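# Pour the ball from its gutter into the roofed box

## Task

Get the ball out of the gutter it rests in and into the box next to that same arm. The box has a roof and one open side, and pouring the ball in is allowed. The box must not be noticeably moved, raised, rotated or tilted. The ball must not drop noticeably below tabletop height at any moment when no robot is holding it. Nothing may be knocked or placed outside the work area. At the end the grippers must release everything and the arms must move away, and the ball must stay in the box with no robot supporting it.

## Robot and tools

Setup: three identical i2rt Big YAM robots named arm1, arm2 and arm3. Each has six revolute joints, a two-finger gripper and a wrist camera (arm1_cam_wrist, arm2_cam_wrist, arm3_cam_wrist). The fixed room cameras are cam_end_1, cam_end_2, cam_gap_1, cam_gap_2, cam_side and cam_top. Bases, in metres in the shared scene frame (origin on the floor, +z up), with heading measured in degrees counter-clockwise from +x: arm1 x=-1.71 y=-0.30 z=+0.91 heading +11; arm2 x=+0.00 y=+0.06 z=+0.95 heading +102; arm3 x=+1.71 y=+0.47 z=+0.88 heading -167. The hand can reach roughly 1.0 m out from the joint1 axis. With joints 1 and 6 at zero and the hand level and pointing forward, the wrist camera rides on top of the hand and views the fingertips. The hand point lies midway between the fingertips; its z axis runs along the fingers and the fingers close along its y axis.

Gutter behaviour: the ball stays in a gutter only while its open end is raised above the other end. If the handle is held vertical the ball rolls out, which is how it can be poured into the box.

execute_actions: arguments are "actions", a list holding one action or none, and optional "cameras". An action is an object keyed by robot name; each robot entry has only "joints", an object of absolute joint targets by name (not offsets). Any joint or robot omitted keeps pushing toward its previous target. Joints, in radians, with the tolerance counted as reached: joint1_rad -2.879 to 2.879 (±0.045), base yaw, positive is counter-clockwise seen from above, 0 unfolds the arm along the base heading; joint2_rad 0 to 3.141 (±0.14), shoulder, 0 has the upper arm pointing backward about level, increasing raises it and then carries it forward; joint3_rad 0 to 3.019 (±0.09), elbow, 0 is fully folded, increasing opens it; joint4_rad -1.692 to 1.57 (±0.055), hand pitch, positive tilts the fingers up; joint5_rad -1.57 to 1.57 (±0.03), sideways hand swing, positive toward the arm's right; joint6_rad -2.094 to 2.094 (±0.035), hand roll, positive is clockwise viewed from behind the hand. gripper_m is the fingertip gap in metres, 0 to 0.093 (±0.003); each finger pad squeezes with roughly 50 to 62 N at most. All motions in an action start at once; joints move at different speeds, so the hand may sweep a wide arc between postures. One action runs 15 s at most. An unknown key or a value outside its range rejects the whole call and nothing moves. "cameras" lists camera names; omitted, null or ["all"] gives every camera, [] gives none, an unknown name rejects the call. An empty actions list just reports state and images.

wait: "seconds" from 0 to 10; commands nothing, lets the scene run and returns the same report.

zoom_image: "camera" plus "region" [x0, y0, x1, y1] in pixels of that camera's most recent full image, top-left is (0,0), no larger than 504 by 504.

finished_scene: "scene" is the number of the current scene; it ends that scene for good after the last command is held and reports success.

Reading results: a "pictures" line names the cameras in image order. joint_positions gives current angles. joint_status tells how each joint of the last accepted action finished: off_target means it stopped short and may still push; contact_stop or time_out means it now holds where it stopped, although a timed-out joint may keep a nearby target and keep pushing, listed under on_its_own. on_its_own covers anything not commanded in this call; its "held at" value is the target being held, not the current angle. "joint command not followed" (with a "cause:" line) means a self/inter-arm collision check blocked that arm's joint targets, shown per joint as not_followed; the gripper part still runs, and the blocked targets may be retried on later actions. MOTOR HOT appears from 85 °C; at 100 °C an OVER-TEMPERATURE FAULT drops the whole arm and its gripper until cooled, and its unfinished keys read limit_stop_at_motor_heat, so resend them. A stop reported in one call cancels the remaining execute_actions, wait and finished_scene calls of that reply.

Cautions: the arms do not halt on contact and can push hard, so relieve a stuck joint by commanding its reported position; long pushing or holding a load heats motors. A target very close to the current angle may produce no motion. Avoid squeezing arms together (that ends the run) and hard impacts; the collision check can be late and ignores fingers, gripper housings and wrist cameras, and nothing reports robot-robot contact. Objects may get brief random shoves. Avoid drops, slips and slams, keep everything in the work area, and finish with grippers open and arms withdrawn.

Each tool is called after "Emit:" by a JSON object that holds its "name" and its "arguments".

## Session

Emit:
{"name": "execute_actions", "arguments": {"actions": []}}

Scene clock: 0.00 s.
arm1.joint_positions: joint1_rad=+0.629 joint2_rad=+0.627 joint3_rad=+1.638 joint4_rad=-1.578 joint5_rad=+0.069 joint6_rad=+0.778 gripper_m=+0.095
arm1.joint_status: not commanded
arm1.hand: x=-1.5877 y=-0.1907 z=+1.5113 quat_wxyz=(-0.352, +0.003, -0.878, -0.324) (m; scene frame)
arm2.joint_positions: joint1_rad=-0.025 joint2_rad=+0.586 joint3_rad=+1.336 joint4_rad=-1.291 joint5_rad=-0.108 joint6_rad=-0.578 gripper_m=+0.094
arm2.joint_status: not commanded
arm2.hand: x=-0.0595 y=+0.2865 z=+1.4785 quat_wxyz=(-0.384, +0.808, -0.316, -0.315) (m; scene frame)
arm3.joint_positions: joint1_rad=+0.328 joint2_rad=+0.398 joint3_rad=+1.369 joint4_rad=-1.515 joint5_rad=+0.104 joint6_rad=+0.757 gripper_m=+0.095
arm3.joint_status: not commanded
arm3.hand: x=+1.6001 y=+0.4209 z=+1.4070 quat_wxyz=(-0.261, -0.862, +0.116, +0.418) (m; scene frame)
pictures: arm1_cam_wrist, arm2_cam_wrist, arm3_cam_wrist, cam_end_1, cam_end_2, cam_gap_1, cam_gap_2, cam_side, cam_top
Images, in order (width x height): arm1_cam_wrist 616x616, arm2_cam_wrist 616x616, arm3_cam_wrist 616x616, cam_end_1 504x504, cam_end_2 504x504, cam_gap_1 504x504, cam_gap_2 504x504, cam_side 504x504, cam_top 504x504.

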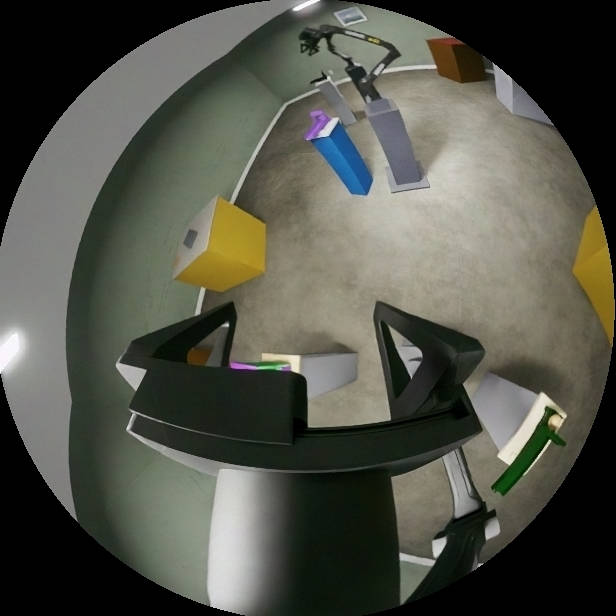

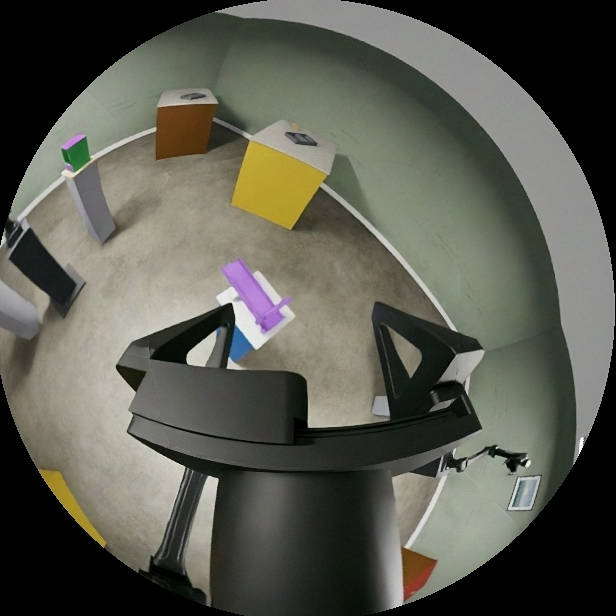

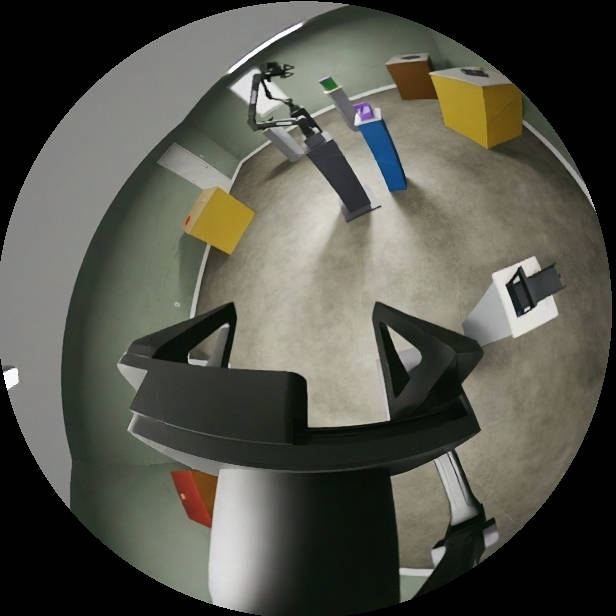

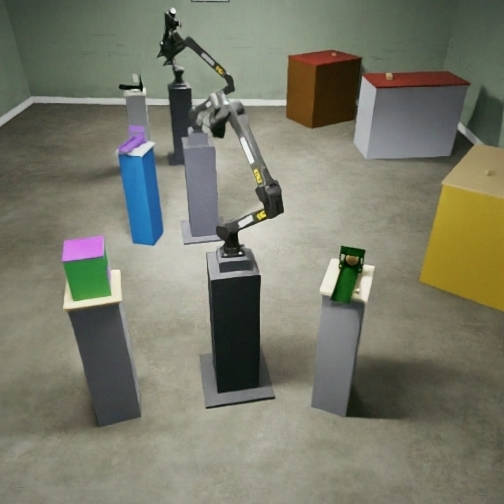

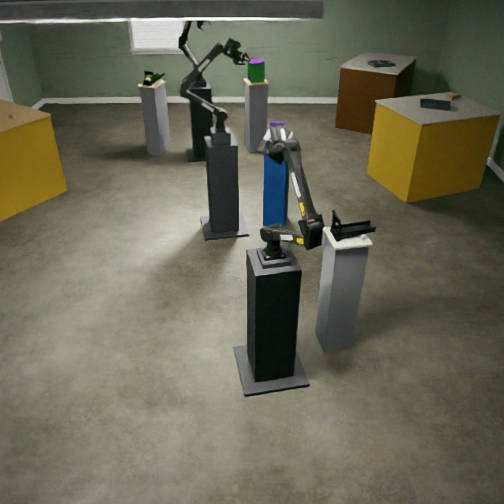

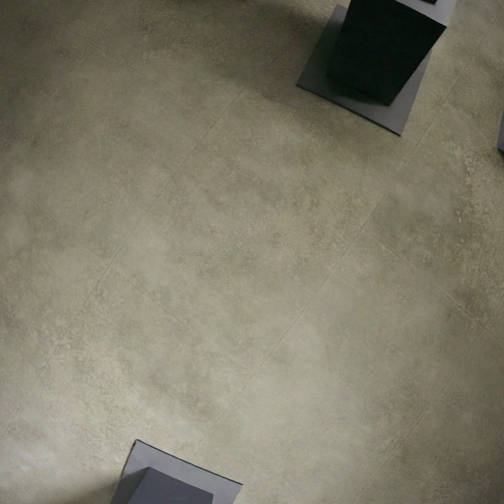

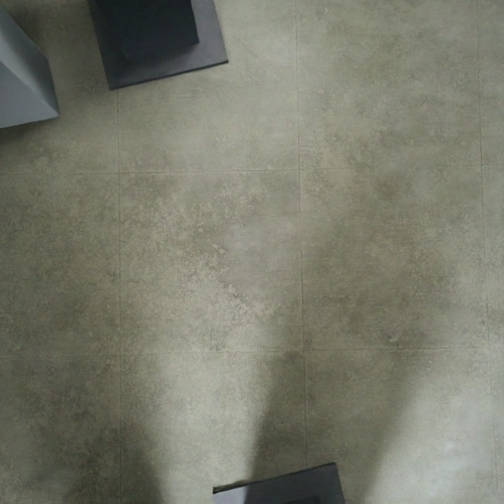

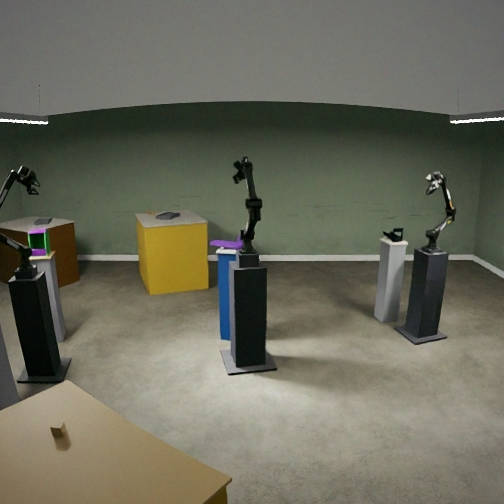

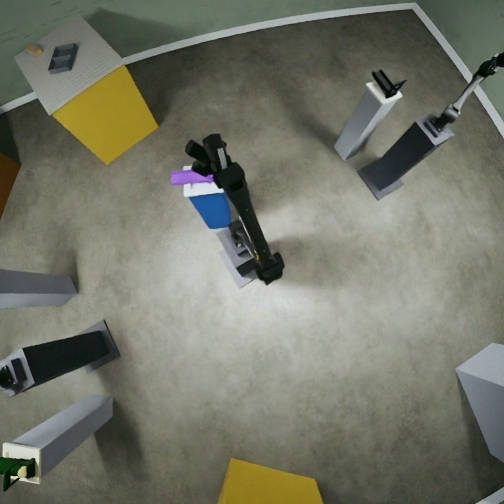

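Emit:
{"name": "zoom_image", "arguments": {"camera": "cam_end_1", "region": [290, 220, 410, 340]}}

Emit:
{"name": "zoom_image", "arguments": {"camera": "cam_end_1", "region": [40, 210, 160, 330]}}

Emit:
{"name": "zoom_image", "arguments": {"camera": "arm1_cam_wrist", "region": [460, 360, 616, 516]}}

Region (290, 220, 410, 340) of cam_end_1's 504x504 image, scaled by 4.200, with more detail than that image has.

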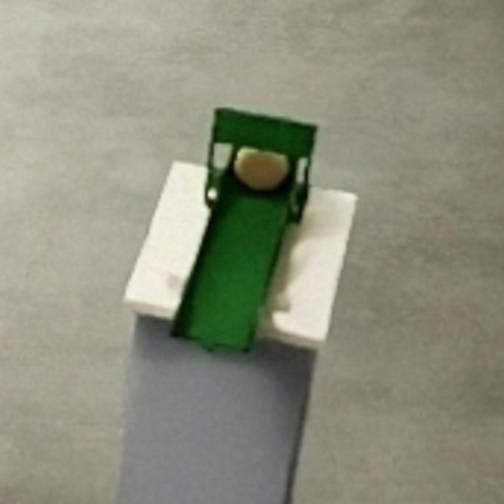

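Region (40, 210, 160, 330) of cam_end_1's 504x504 image, scaled by 4.200, with more detail than that image has.

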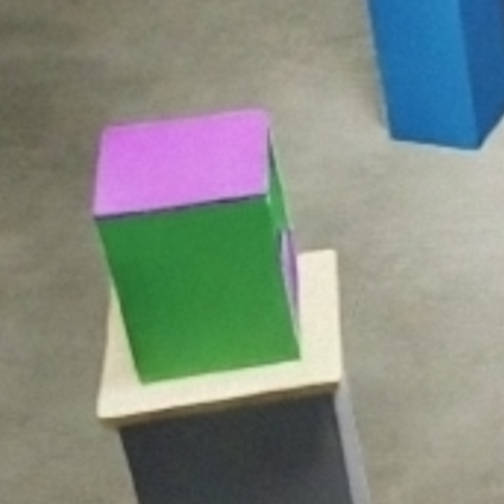

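Region (460, 360, 616, 516) of arm1_cam_wrist's 616x616 image, scaled by 3.231, with more detail than that image has.

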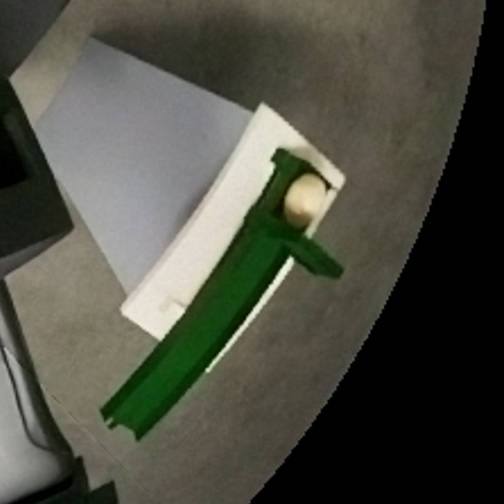

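Emit:
{"name": "execute_actions", "arguments": {"actions": [{"arm1":{"joints":{"joint1_rad":-1.87,"joint2_rad":1.72,"joint3_rad":1.73,"joint4_rad":-1.59,"joint5_rad":0.183,"joint6_rad":0.33,"gripper_m":0.07}}}], "cameras": ["arm1_cam_wrist","cam_end_1","cam_top"]}}

Scene clock: 3.87 s.
arm1.joint_positions: joint1_rad=-1.878 joint2_rad=+1.760 joint3_rad=+1.719 joint4_rad=-1.582 joint5_rad=+0.183 joint6_rad=+0.345 gripper_m=+0.070
arm1.joint_status: all done
arm1.hand: x=-1.8021 y=-0.8261 z=+1.1461 quat_wxyz=(+0.079, -0.843, -0.528, +0.060) (m; scene frame)
arm2.joint_positions: joint1_rad=-0.025 joint2_rad=+0.586 joint3_rad=+1.336 joint4_rad=-1.291 joint5_rad=-0.108 joint6_rad=-0.578 gripper_m=+0.094
arm2.joint_status: not commanded
arm2.hand: x=-0.0595 y=+0.2865 z=+1.4785 quat_wxyz=(-0.384, +0.808, -0.316, -0.315) (m; scene frame)
arm3.joint_positions: joint1_rad=+0.328 joint2_rad=+0.398 joint3_rad=+1.369 joint4_rad=-1.515 joint5_rad=+0.104 joint6_rad=+0.757 gripper_m=+0.095
arm3.joint_status: not commanded
arm3.hand: x=+1.6001 y=+0.4209 z=+1.4070 quat_wxyz=(-0.261, -0.862, +0.116, +0.418) (m; scene frame)
pictures: arm1_cam_wrist, cam_end_1, cam_top
Images, in order (width x height): arm1_cam_wrist 616x616, cam_end_1 504x504, cam_top 504x504.

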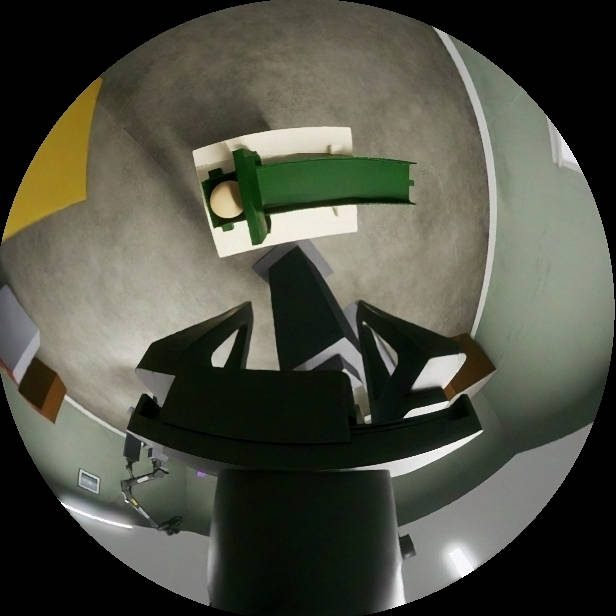

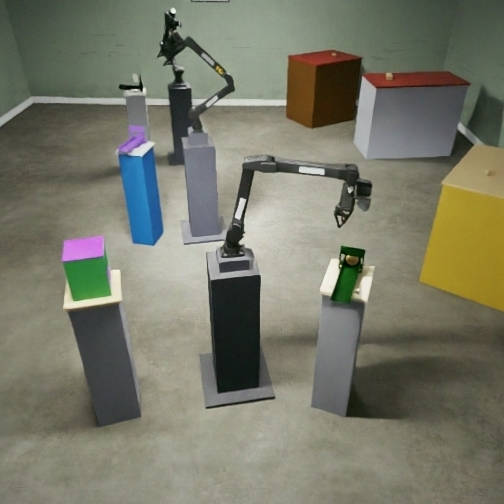

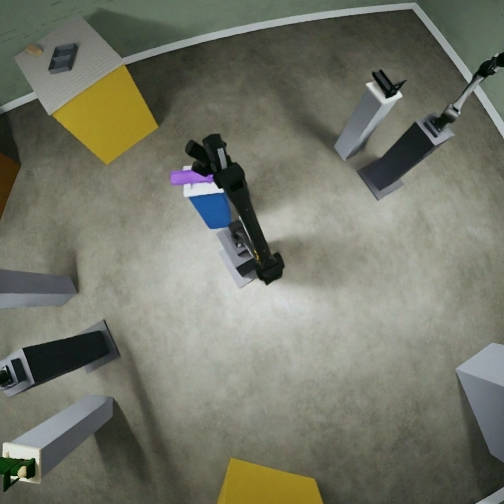

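Emit:
{"name": "zoom_image", "arguments": {"camera": "arm1_cam_wrist", "region": [180, 100, 430, 280]}}

Region (180, 100, 430, 280) of arm1_cam_wrist's 616x616 image, scaled by 2.016, with more detail than that image has; it fills the top 363 rows of this view, and the rest is white.

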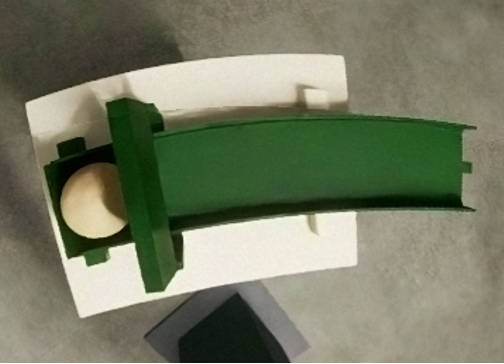

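Emit:
{"name": "execute_actions", "arguments": {"actions": [{"arm1":{"joints":{"joint1_rad":-1.86,"joint2_rad":1.95,"joint3_rad":1.905,"joint4_rad":-1.535,"joint5_rad":0.185,"joint6_rad":0.215}}}], "cameras": ["arm1_cam_wrist","cam_end_1"]}}

Scene clock: 7.07 s.
arm1.joint_positions: joint1_rad=-1.868 joint2_rad=+1.961 joint3_rad=+1.856 joint4_rad=-1.540 joint5_rad=+0.183 joint6_rad=+0.230 gripper_m=+0.070
arm1.joint_status: all done
arm1.hand: x=-1.8037 y=-0.8884 z=+1.0872 quat_wxyz=(+0.091, -0.808, -0.581, +0.049) (m; scene frame)
arm2.joint_positions: joint1_rad=-0.025 joint2_rad=+0.586 joint3_rad=+1.336 joint4_rad=-1.291 joint5_rad=-0.108 joint6_rad=-0.578 gripper_m=+0.094
arm2.joint_status: not commanded
arm2.hand: x=-0.0595 y=+0.2865 z=+1.4785 quat_wxyz=(-0.384, +0.808, -0.316, -0.315) (m; scene frame)
arm3.joint_positions: joint1_rad=+0.328 joint2_rad=+0.398 joint3_rad=+1.369 joint4_rad=-1.515 joint5_rad=+0.104 joint6_rad=+0.757 gripper_m=+0.095
arm3.joint_status: not commanded
arm3.hand: x=+1.6001 y=+0.4209 z=+1.4070 quat_wxyz=(-0.261, -0.862, +0.116, +0.418) (m; scene frame)
pictures: arm1_cam_wrist, cam_end_1
Images, in order (width x height): arm1_cam_wrist 616x616, cam_end_1 504x504.

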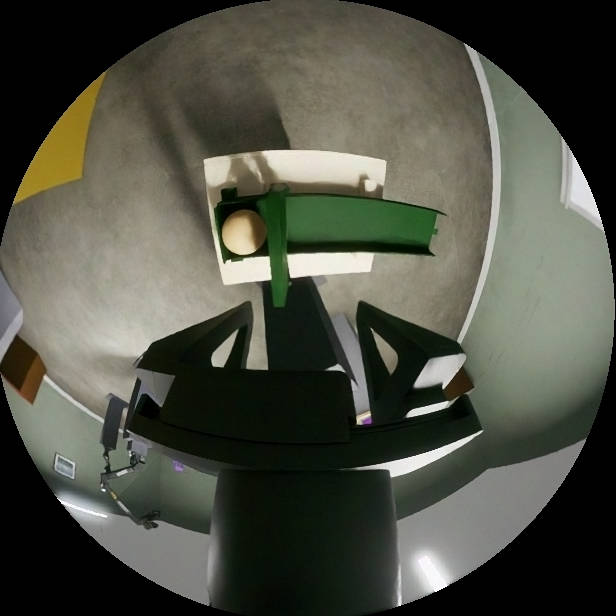

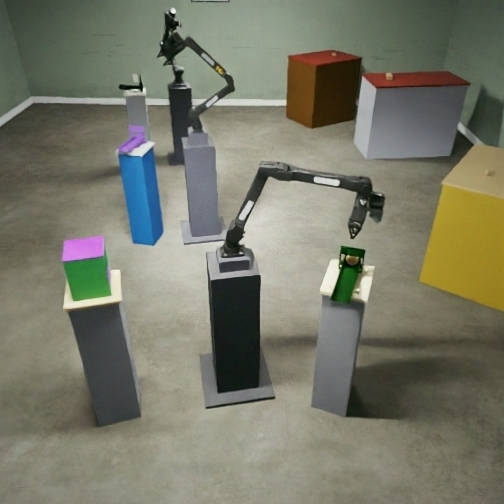

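Emit:
{"name": "zoom_image", "arguments": {"camera": "arm1_cam_wrist", "region": [190, 130, 460, 320]}}

Region (190, 130, 460, 320) of arm1_cam_wrist's 616x616 image, scaled by 1.867, with more detail than that image has; it fills the top 355 rows of this view, and the rest is white.

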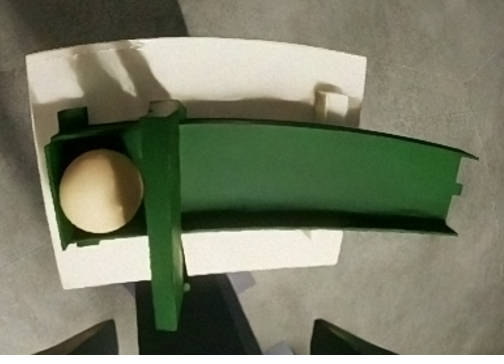

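Emit:
{"name": "execute_actions", "arguments": {"actions": [{"arm1":{"joints":{"joint1_rad":-1.856,"joint2_rad":2.012,"joint3_rad":1.71,"joint4_rad":-1.275,"joint6_rad":0.22,"gripper_m":0.062}}}], "cameras": ["arm1_cam_wrist","cam_end_1"]}}

Scene clock: 9.67 s.
arm1.joint_positions: joint1_rad=-1.866 joint2_rad=+2.015 joint3_rad=+1.708 joint4_rad=-1.285 joint5_rad=+0.183 joint6_rad=+0.230 gripper_m=+0.062
arm1.joint_status: all done
arm1.hand: x=-1.8049 y=-0.9026 z=+0.9995 quat_wxyz=(+0.071, -0.809, -0.580, +0.066) (m; scene frame)
arm2.joint_positions: joint1_rad=-0.025 joint2_rad=+0.586 joint3_rad=+1.336 joint4_rad=-1.291 joint5_rad=-0.108 joint6_rad=-0.578 gripper_m=+0.094
arm2.joint_status: not commanded
arm2.hand: x=-0.0595 y=+0.2865 z=+1.4785 quat_wxyz=(-0.384, +0.808, -0.316, -0.315) (m; scene frame)
arm3.joint_positions: joint1_rad=+0.328 joint2_rad=+0.398 joint3_rad=+1.369 joint4_rad=-1.515 joint5_rad=+0.104 joint6_rad=+0.757 gripper_m=+0.095
arm3.joint_status: not commanded
arm3.hand: x=+1.6001 y=+0.4209 z=+1.4070 quat_wxyz=(-0.261, -0.862, +0.116, +0.418) (m; scene frame)
pictures: arm1_cam_wrist, cam_end_1
Images, in order (width x height): arm1_cam_wrist 616x616, cam_end_1 504x504.

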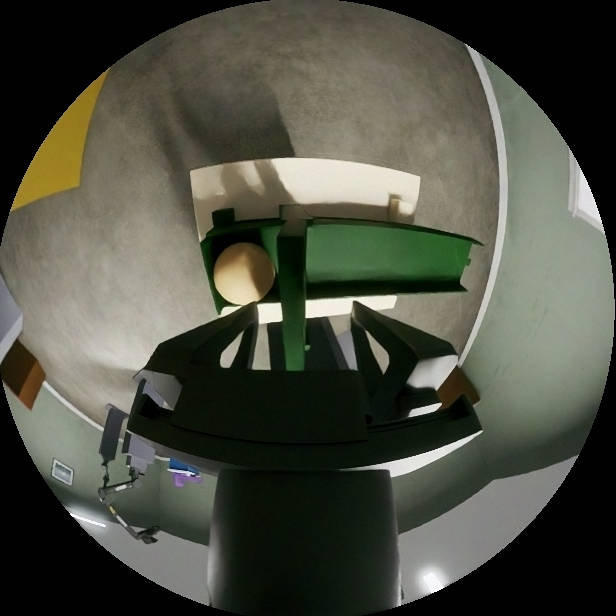

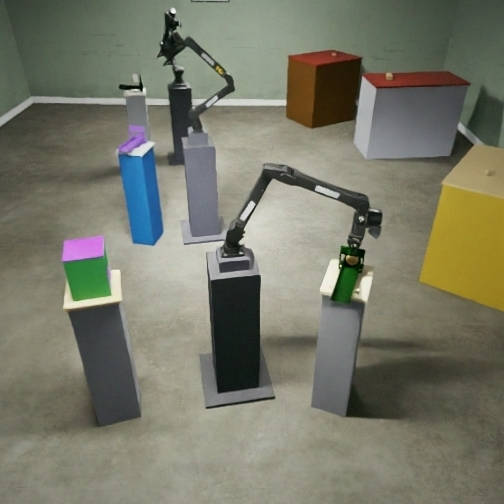

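Emit:
{"name": "execute_actions", "arguments": {"actions": [{"arm1":{"joints":{"joint1_rad":-1.845,"joint3_rad":1.672}}}], "cameras": ["arm1_cam_wrist","cam_end_1"]}}

Scene clock: 10.53 s.
arm1.joint_positions: joint1_rad=-1.851 joint2_rad=+2.015 joint3_rad=+1.674 joint4_rad=-1.283 joint5_rad=+0.183 joint6_rad=+0.230 gripper_m=+0.062
arm1.joint_status: all done
arm1.hand: x=-1.7950 y=-0.8923 z=+0.9877 quat_wxyz=(+0.082, -0.803, -0.587, +0.056) (m; scene frame)
arm2.joint_positions: joint1_rad=-0.025 joint2_rad=+0.586 joint3_rad=+1.336 joint4_rad=-1.291 joint5_rad=-0.108 joint6_rad=-0.578 gripper_m=+0.094
arm2.joint_status: not commanded
arm2.hand: x=-0.0595 y=+0.2865 z=+1.4785 quat_wxyz=(-0.384, +0.808, -0.316, -0.315) (m; scene frame)
arm3.joint_positions: joint1_rad=+0.328 joint2_rad=+0.398 joint3_rad=+1.369 joint4_rad=-1.515 joint5_rad=+0.104 joint6_rad=+0.757 gripper_m=+0.095
arm3.joint_status: not commanded
arm3.hand: x=+1.6001 y=+0.4209 z=+1.4070 quat_wxyz=(-0.261, -0.862, +0.116, +0.418) (m; scene frame)
pictures: arm1_cam_wrist, cam_end_1
Images, in order (width x height): arm1_cam_wrist 616x616, cam_end_1 504x504.

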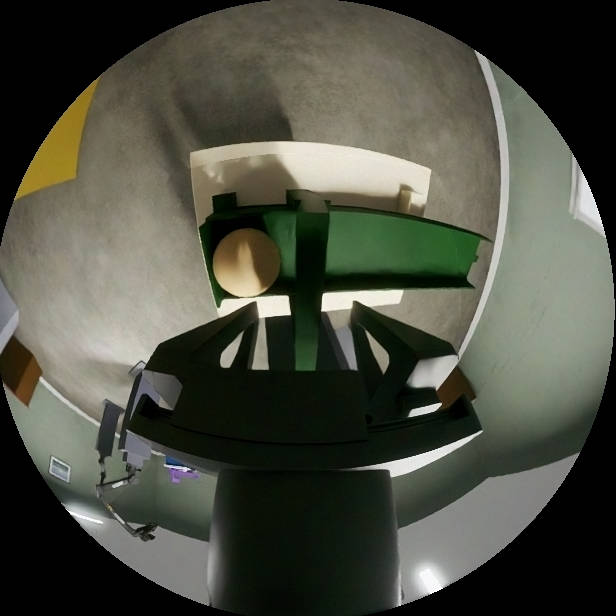

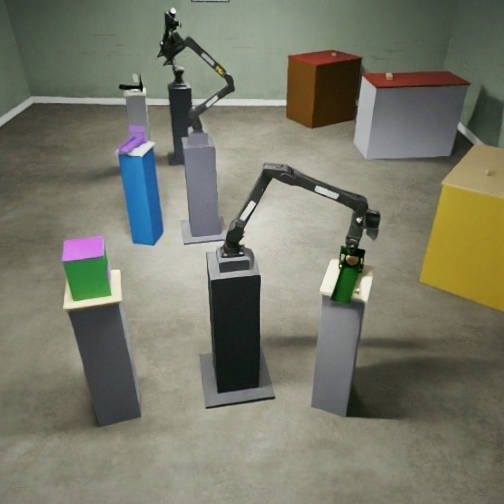

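Emit:
{"name": "execute_actions", "arguments": {"actions": [{"arm1":{"joints":{"gripper_m":0.0}}}], "cameras": ["arm1_cam_wrist","cam_end_1"]}}

Scene clock: 11.30 s.
arm1.joint_positions: joint1_rad=-1.850 joint2_rad=+2.015 joint3_rad=+1.674 joint4_rad=-1.285 joint5_rad=+0.193 joint6_rad=+0.234 gripper_m=+0.012
arm1.joint_status: gripper_m off_target (ended at +0.012, target +0.000)
arm1.hand: x=-1.7964 y=-0.8918 z=+0.9881 quat_wxyz=(+0.086, -0.804, -0.586, +0.060) (m; scene frame)
arm2.joint_positions: joint1_rad=-0.025 joint2_rad=+0.586 joint3_rad=+1.336 joint4_rad=-1.291 joint5_rad=-0.108 joint6_rad=-0.578 gripper_m=+0.094
arm2.joint_status: not commanded
arm2.hand: x=-0.0595 y=+0.2865 z=+1.4785 quat_wxyz=(-0.384, +0.808, -0.316, -0.315) (m; scene frame)
arm3.joint_positions: joint1_rad=+0.328 joint2_rad=+0.398 joint3_rad=+1.369 joint4_rad=-1.515 joint5_rad=+0.104 joint6_rad=+0.757 gripper_m=+0.095
arm3.joint_status: not commanded
arm3.hand: x=+1.6001 y=+0.4209 z=+1.4070 quat_wxyz=(-0.261, -0.862, +0.116, +0.418) (m; scene frame)
pictures: arm1_cam_wrist, cam_end_1
Images, in order (width x height): arm1_cam_wrist 616x616, cam_end_1 504x504.

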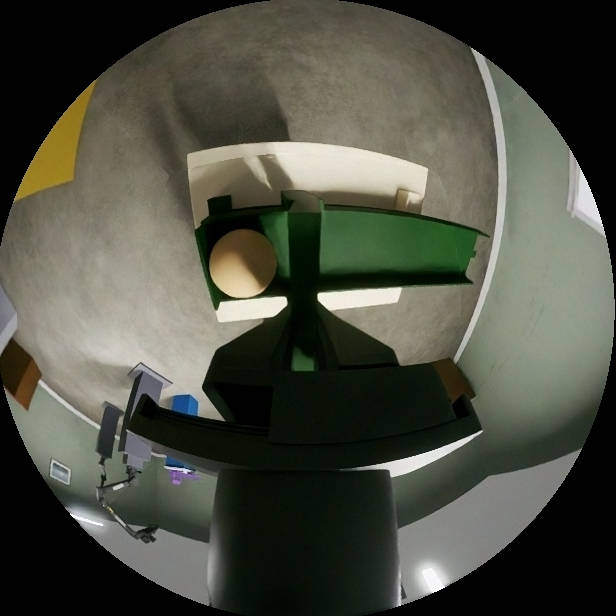

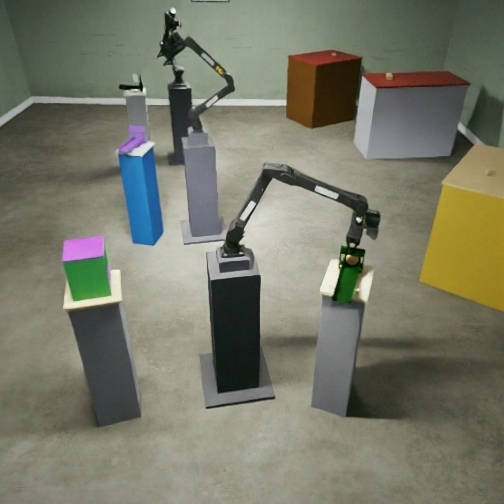

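Emit:
{"name": "execute_actions", "arguments": {"actions": [{"arm1":{"joints":{"joint2_rad":1.86,"gripper_m":0.0}}}], "cameras": ["arm1_cam_wrist","cam_end_1"]}}

Scene clock: 14.33 s.
arm1.joint_positions: joint1_rad=-1.850 joint2_rad=+1.891 joint3_rad=+1.663 joint4_rad=-1.283 joint5_rad=+0.182 joint6_rad=+0.233 gripper_m=+0.012
arm1.joint_status: gripper_m off_target (ended at +0.012, target +0.000); the others done
arm1.hand: x=-1.7934 y=-0.8913 z=+1.0541 quat_wxyz=(+0.040, -0.807, -0.582, +0.093) (m; scene frame)
arm2.joint_positions: joint1_rad=-0.025 joint2_rad=+0.586 joint3_rad=+1.336 joint4_rad=-1.291 joint5_rad=-0.108 joint6_rad=-0.578 gripper_m=+0.094
arm2.joint_status: not commanded
arm2.hand: x=-0.0595 y=+0.2865 z=+1.4785 quat_wxyz=(-0.384, +0.808, -0.316, -0.315) (m; scene frame)
arm3.joint_positions: joint1_rad=+0.328 joint2_rad=+0.398 joint3_rad=+1.369 joint4_rad=-1.515 joint5_rad=+0.104 joint6_rad=+0.757 gripper_m=+0.095
arm3.joint_status: not commanded
arm3.hand: x=+1.6001 y=+0.4209 z=+1.4070 quat_wxyz=(-0.261, -0.862, +0.116, +0.418) (m; scene frame)
pictures: arm1_cam_wrist, cam_end_1
Images, in order (width x height): arm1_cam_wrist 616x616, cam_end_1 504x504.

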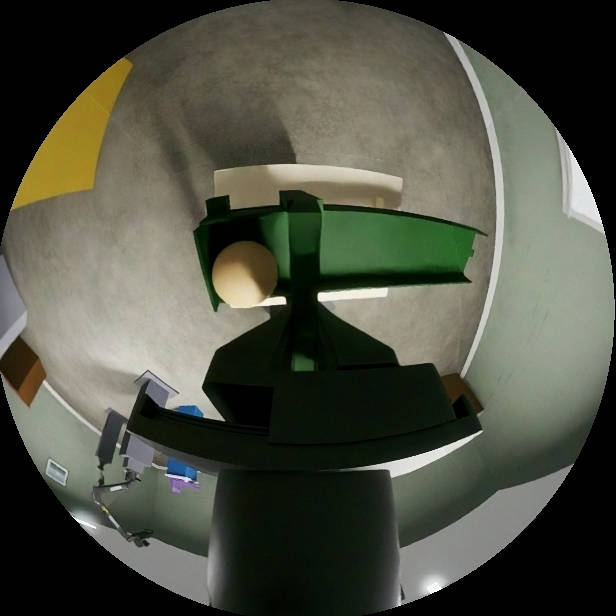

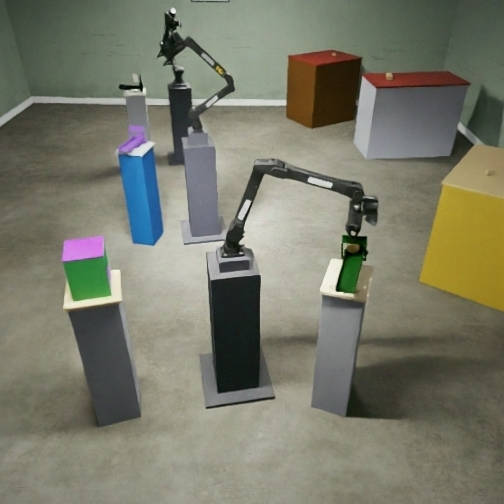

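Emit:
{"name": "execute_actions", "arguments": {"actions": [{"arm1":{"joints":{"joint2_rad":1.5,"joint3_rad":1.5,"joint5_rad":0.28,"joint6_rad":0.0}}}], "cameras": ["arm1_cam_wrist"]}}

Emit:
{"name": "execute_actions", "arguments": {"actions": [{"arm1":{"joints":{"joint2_rad":0.77,"joint3_rad":0.79,"joint4_rad":-1.265}}}], "cameras": ["arm1_cam_wrist","cam_end_1"]}}

Scene clock: 16.00 s.
arm1.joint_positions: joint1_rad=-1.850 joint2_rad=+1.499 joint3_rad=+1.480 joint4_rad=-1.278 joint5_rad=+0.274 joint6_rad=+0.015 gripper_m=+0.012
arm1.joint_status: all done
arm1.hand: x=-1.8004 y=-0.8074 z=+1.1897 quat_wxyz=(+0.010, -0.738, -0.646, +0.195) (m; scene frame)
arm2.joint_positions: joint1_rad=-0.025 joint2_rad=+0.586 joint3_rad=+1.336 joint4_rad=-1.291 joint5_rad=-0.108 joint6_rad=-0.578 gripper_m=+0.094
arm2.joint_status: not commanded
arm2.hand: x=-0.0595 y=+0.2865 z=+1.4785 quat_wxyz=(-0.384, +0.808, -0.316, -0.315) (m; scene frame)
arm3.joint_positions: joint1_rad=+0.328 joint2_rad=+0.398 joint3_rad=+1.369 joint4_rad=-1.515 joint5_rad=+0.104 joint6_rad=+0.757 gripper_m=+0.095
arm3.joint_status: not commanded
arm3.hand: x=+1.6001 y=+0.4209 z=+1.4070 quat_wxyz=(-0.261, -0.862, +0.116, +0.418) (m; scene frame)
pictures: arm1_cam_wrist
Images, in order (width x height): arm1_cam_wrist 616x616.

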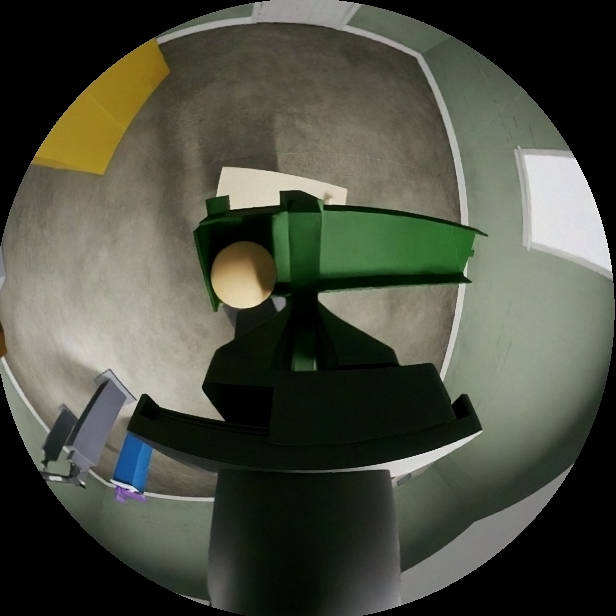

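Scene clock: 17.47 s.
arm1.joint_positions: joint1_rad=-1.850 joint2_rad=+0.783 joint3_rad=+0.778 joint4_rad=-1.271 joint5_rad=+0.274 joint6_rad=+0.012 gripper_m=+0.012
arm1.joint_status: all done
arm1.hand: x=-1.7800 y=-0.5521 z=+1.1289 quat_wxyz=(+0.002, -0.737, -0.645, +0.203) (m; scene frame)
arm2.joint_positions: joint1_rad=-0.025 joint2_rad=+0.586 joint3_rad=+1.336 joint4_rad=-1.291 joint5_rad=-0.108 joint6_rad=-0.578 gripper_m=+0.094
arm2.joint_status: not commanded
arm2.hand: x=-0.0595 y=+0.2865 z=+1.4785 quat_wxyz=(-0.384, +0.808, -0.316, -0.315) (m; scene frame)
arm3.joint_positions: joint1_rad=+0.328 joint2_rad=+0.398 joint3_rad=+1.369 joint4_rad=-1.515 joint5_rad=+0.104 joint6_rad=+0.757 gripper_m=+0.095
arm3.joint_status: not commanded
arm3.hand: x=+1.6001 y=+0.4209 z=+1.4070 quat_wxyz=(-0.261, -0.862, +0.116, +0.418) (m; scene frame)
pictures: arm1_cam_wrist, cam_end_1
Images, in order (width x height): arm1_cam_wrist 616x616, cam_end_1 504x504.

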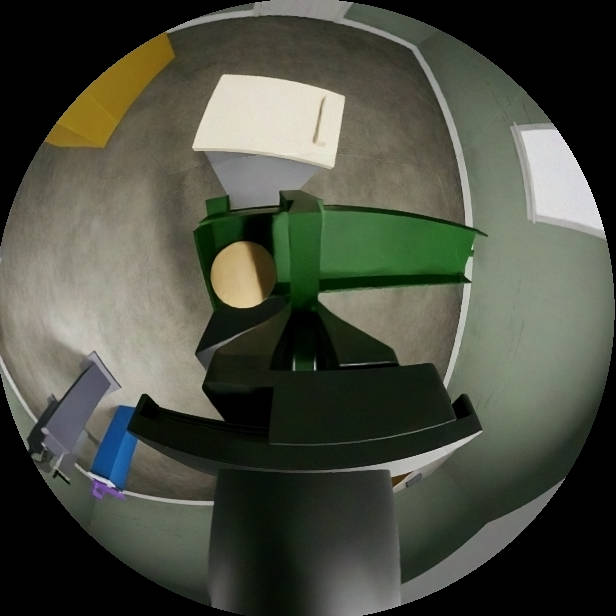

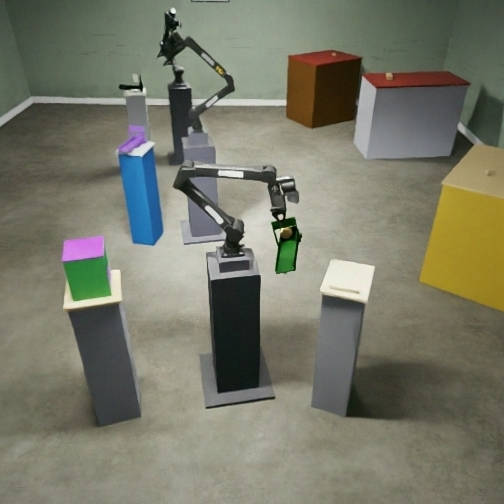

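Emit:
{"name": "execute_actions", "arguments": {"actions": [{"arm1":{"joints":{"joint1_rad":1.45,"joint6_rad":-1.575}}}], "cameras": ["arm1_cam_wrist","cam_end_1","cam_side","cam_top"]}}

Scene clock: 20.23 s.
arm1.joint_positions: joint1_rad=+1.446 joint2_rad=+0.783 joint3_rad=+0.778 joint4_rad=-1.271 joint5_rad=+0.276 joint6_rad=-1.564 gripper_m=+0.012
arm1.joint_status: all done
arm1.hand: x=-1.6836 y=-0.0483 z=+1.1275 quat_wxyz=(-0.150, +0.981, +0.011, +0.125) (m; scene frame)
arm2.joint_positions: joint1_rad=-0.025 joint2_rad=+0.586 joint3_rad=+1.336 joint4_rad=-1.291 joint5_rad=-0.108 joint6_rad=-0.578 gripper_m=+0.094
arm2.joint_status: not commanded
arm2.hand: x=-0.0595 y=+0.2865 z=+1.4785 quat_wxyz=(-0.384, +0.808, -0.316, -0.315) (m; scene frame)
arm3.joint_positions: joint1_rad=+0.328 joint2_rad=+0.398 joint3_rad=+1.369 joint4_rad=-1.515 joint5_rad=+0.104 joint6_rad=+0.757 gripper_m=+0.095
arm3.joint_status: not commanded
arm3.hand: x=+1.6001 y=+0.4209 z=+1.4070 quat_wxyz=(-0.261, -0.862, +0.116, +0.418) (m; scene frame)
pictures: arm1_cam_wrist, cam_end_1, cam_side, cam_top
Images, in order (width x height): arm1_cam_wrist 616x616, cam_end_1 504x504, cam_side 504x504, cam_top 504x504.

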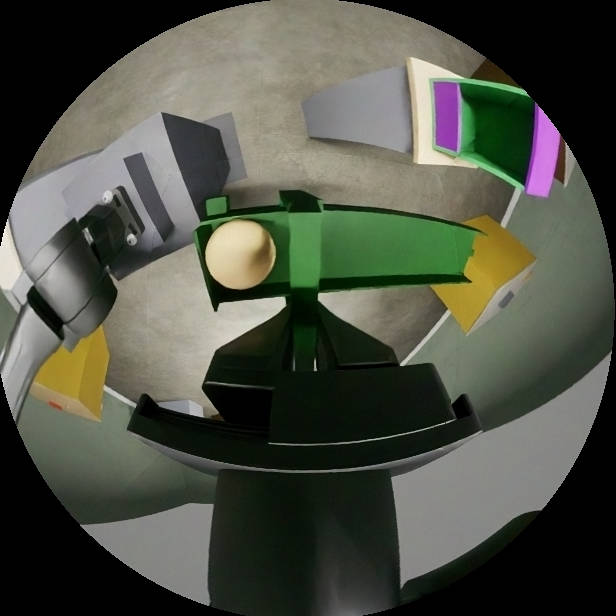

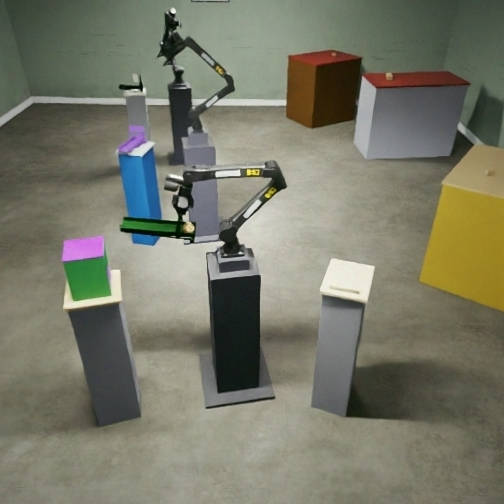

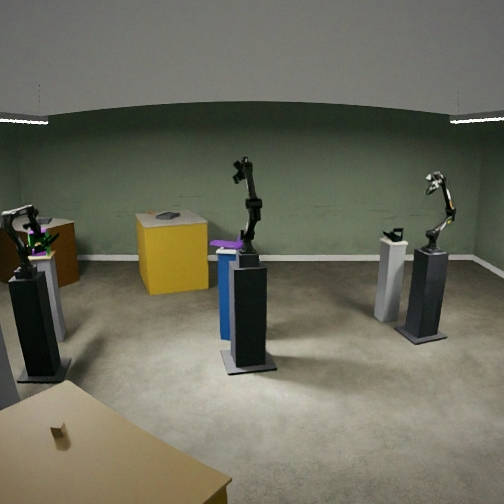

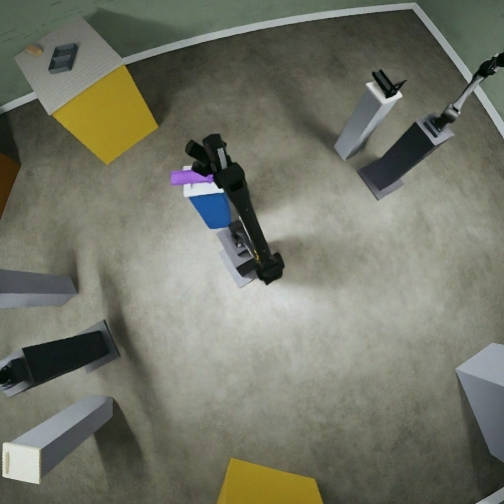

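Emit:
{"name": "zoom_image", "arguments": {"camera": "arm1_cam_wrist", "region": [390, 40, 590, 220]}}

Emit:
{"name": "zoom_image", "arguments": {"camera": "cam_end_1", "region": [50, 170, 230, 320]}}

Region (390, 40, 590, 220) of arm1_cam_wrist's 616x616 image, scaled by 2.520, with more detail than that image has; it fills the top 454 rows of this view, and the rest is white.

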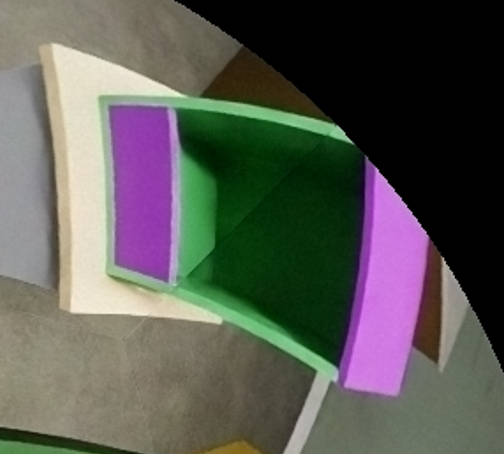

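Region (50, 170, 230, 320) of cam_end_1's 504x504 image, scaled by 2.800, with more detail than that image has.

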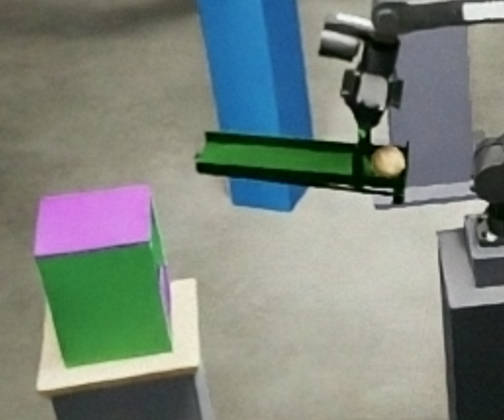

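Emit:
{"name": "execute_actions", "arguments": {"actions": [{"arm1":{"joints":{"joint1_rad":1.672,"joint2_rad":0.885,"joint3_rad":0.635,"joint4_rad":-1.037,"joint5_rad":0.0}}}], "cameras": ["arm1_cam_wrist","cam_end_1"]}}

Scene clock: 22.40 s.
arm1.joint_positions: joint1_rad=+1.673 joint2_rad=+0.901 joint3_rad=+0.615 joint4_rad=-1.055 joint5_rad=+0.003 joint6_rad=-1.566 gripper_m=+0.012
arm1.joint_status: all done
arm1.hand: x=-1.7898 y=-0.0528 z=+1.0363 quat_wxyz=(-0.114, +0.983, +0.144, -0.021) (m; scene frame)
arm2.joint_positions: joint1_rad=-0.025 joint2_rad=+0.586 joint3_rad=+1.336 joint4_rad=-1.291 joint5_rad=-0.108 joint6_rad=-0.578 gripper_m=+0.094
arm2.joint_status: not commanded
arm2.hand: x=-0.0595 y=+0.2865 z=+1.4785 quat_wxyz=(-0.384, +0.808, -0.316, -0.315) (m; scene frame)
arm3.joint_positions: joint1_rad=+0.328 joint2_rad=+0.398 joint3_rad=+1.369 joint4_rad=-1.515 joint5_rad=+0.104 joint6_rad=+0.757 gripper_m=+0.095
arm3.joint_status: not commanded
arm3.hand: x=+1.6001 y=+0.4209 z=+1.4070 quat_wxyz=(-0.261, -0.862, +0.116, +0.418) (m; scene frame)
pictures: arm1_cam_wrist, cam_end_1
Images, in order (width x height): arm1_cam_wrist 616x616, cam_end_1 504x504.

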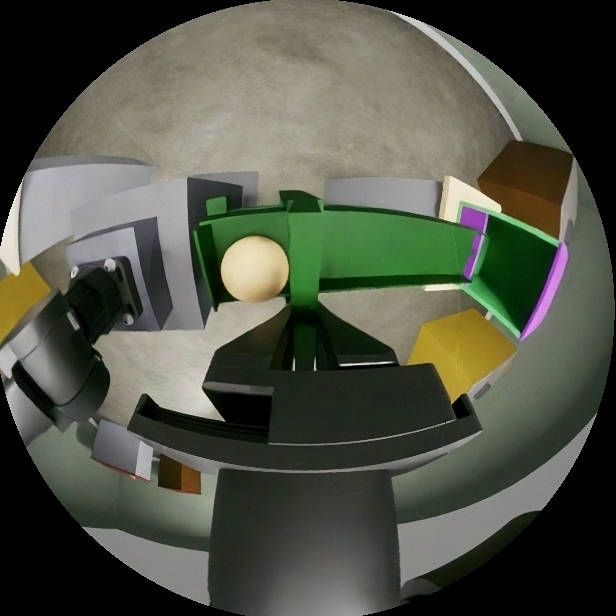

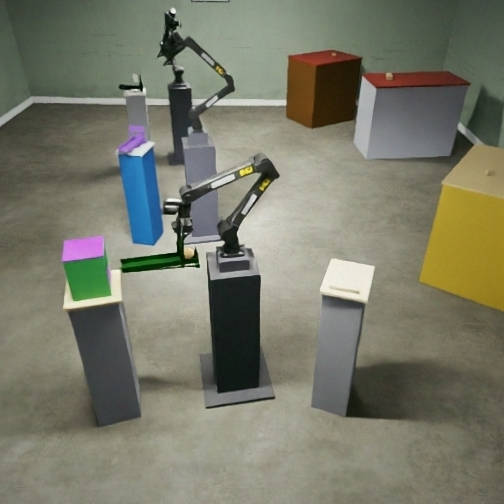

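Emit:
{"name": "zoom_image", "arguments": {"camera": "arm1_cam_wrist", "region": [180, 130, 600, 360]}}

Emit:
{"name": "zoom_image", "arguments": {"camera": "cam_end_1", "region": [50, 190, 230, 320]}}

Region (180, 130, 600, 360) of arm1_cam_wrist's 616x616 image, scaled by 1.200, with more detail than that image has; it fills the top 276 rows of this view, and the rest is white.

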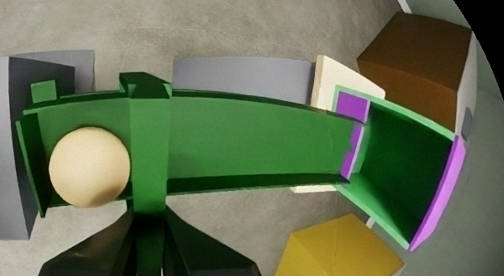

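Region (50, 190, 230, 320) of cam_end_1's 504x504 image, scaled by 2.800, with more detail than that image has.

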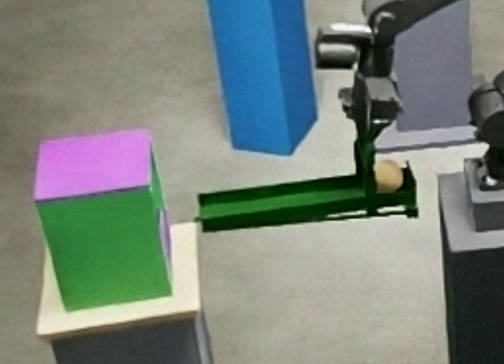

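Emit:
{"name": "execute_actions", "arguments": {"actions": [], "cameras": ["arm1_cam_wrist","cam_top"]}}

Emit:
{"name": "zoom_image", "arguments": {"camera": "arm1_cam_wrist", "region": [400, 160, 600, 360]}}

Scene clock: 22.60 s.
arm1.joint_positions: joint1_rad=+1.673 joint2_rad=+0.901 joint3_rad=+0.615 joint4_rad=-1.055 joint5_rad=+0.003 joint6_rad=-1.566 gripper_m=+0.012
arm1.joint_status: all done
arm1.hand: x=-1.7898 y=-0.0528 z=+1.0363 quat_wxyz=(-0.114, +0.983, +0.144, -0.021) (m; scene frame)
arm2.joint_positions: joint1_rad=-0.025 joint2_rad=+0.586 joint3_rad=+1.336 joint4_rad=-1.291 joint5_rad=-0.108 joint6_rad=-0.578 gripper_m=+0.094
arm2.joint_status: not commanded
arm2.hand: x=-0.0595 y=+0.2865 z=+1.4785 quat_wxyz=(-0.384, +0.808, -0.316, -0.315) (m; scene frame)
arm3.joint_positions: joint1_rad=+0.328 joint2_rad=+0.398 joint3_rad=+1.369 joint4_rad=-1.515 joint5_rad=+0.104 joint6_rad=+0.757 gripper_m=+0.095
arm3.joint_status: not commanded
arm3.hand: x=+1.6001 y=+0.4209 z=+1.4070 quat_wxyz=(-0.261, -0.862, +0.116, +0.418) (m; scene frame)
pictures: arm1_cam_wrist, cam_top
Images, in order (width x height): arm1_cam_wrist 616x616, cam_top 504x504.

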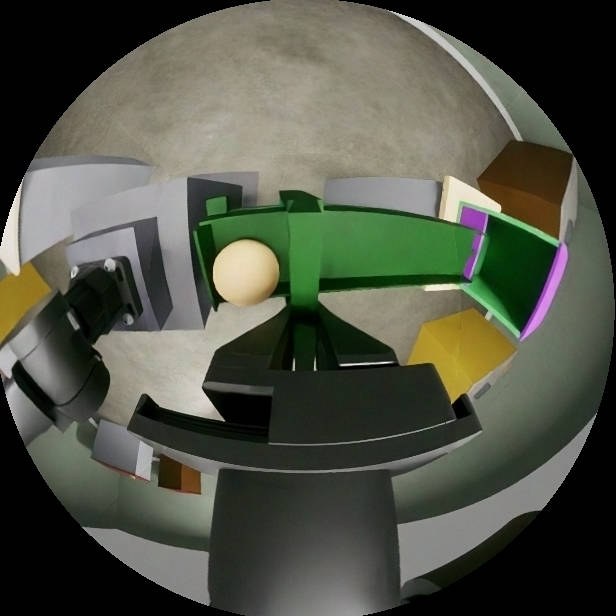

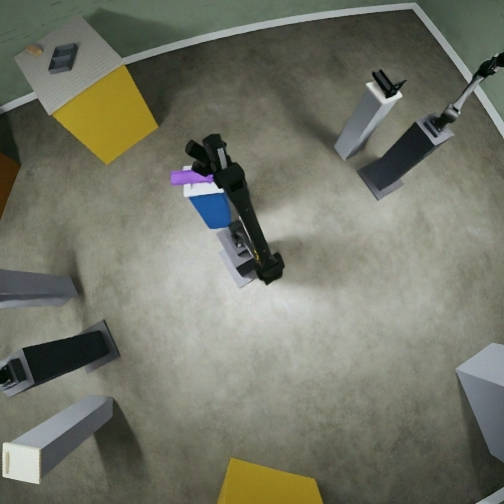

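Region (400, 160, 600, 360) of arm1_cam_wrist's 616x616 image, scaled by 2.520, with more detail than that image has.

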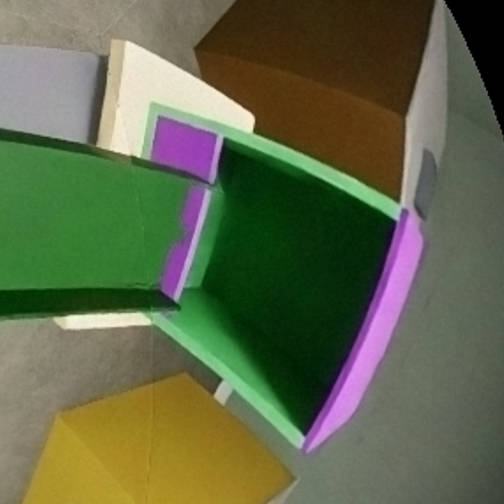

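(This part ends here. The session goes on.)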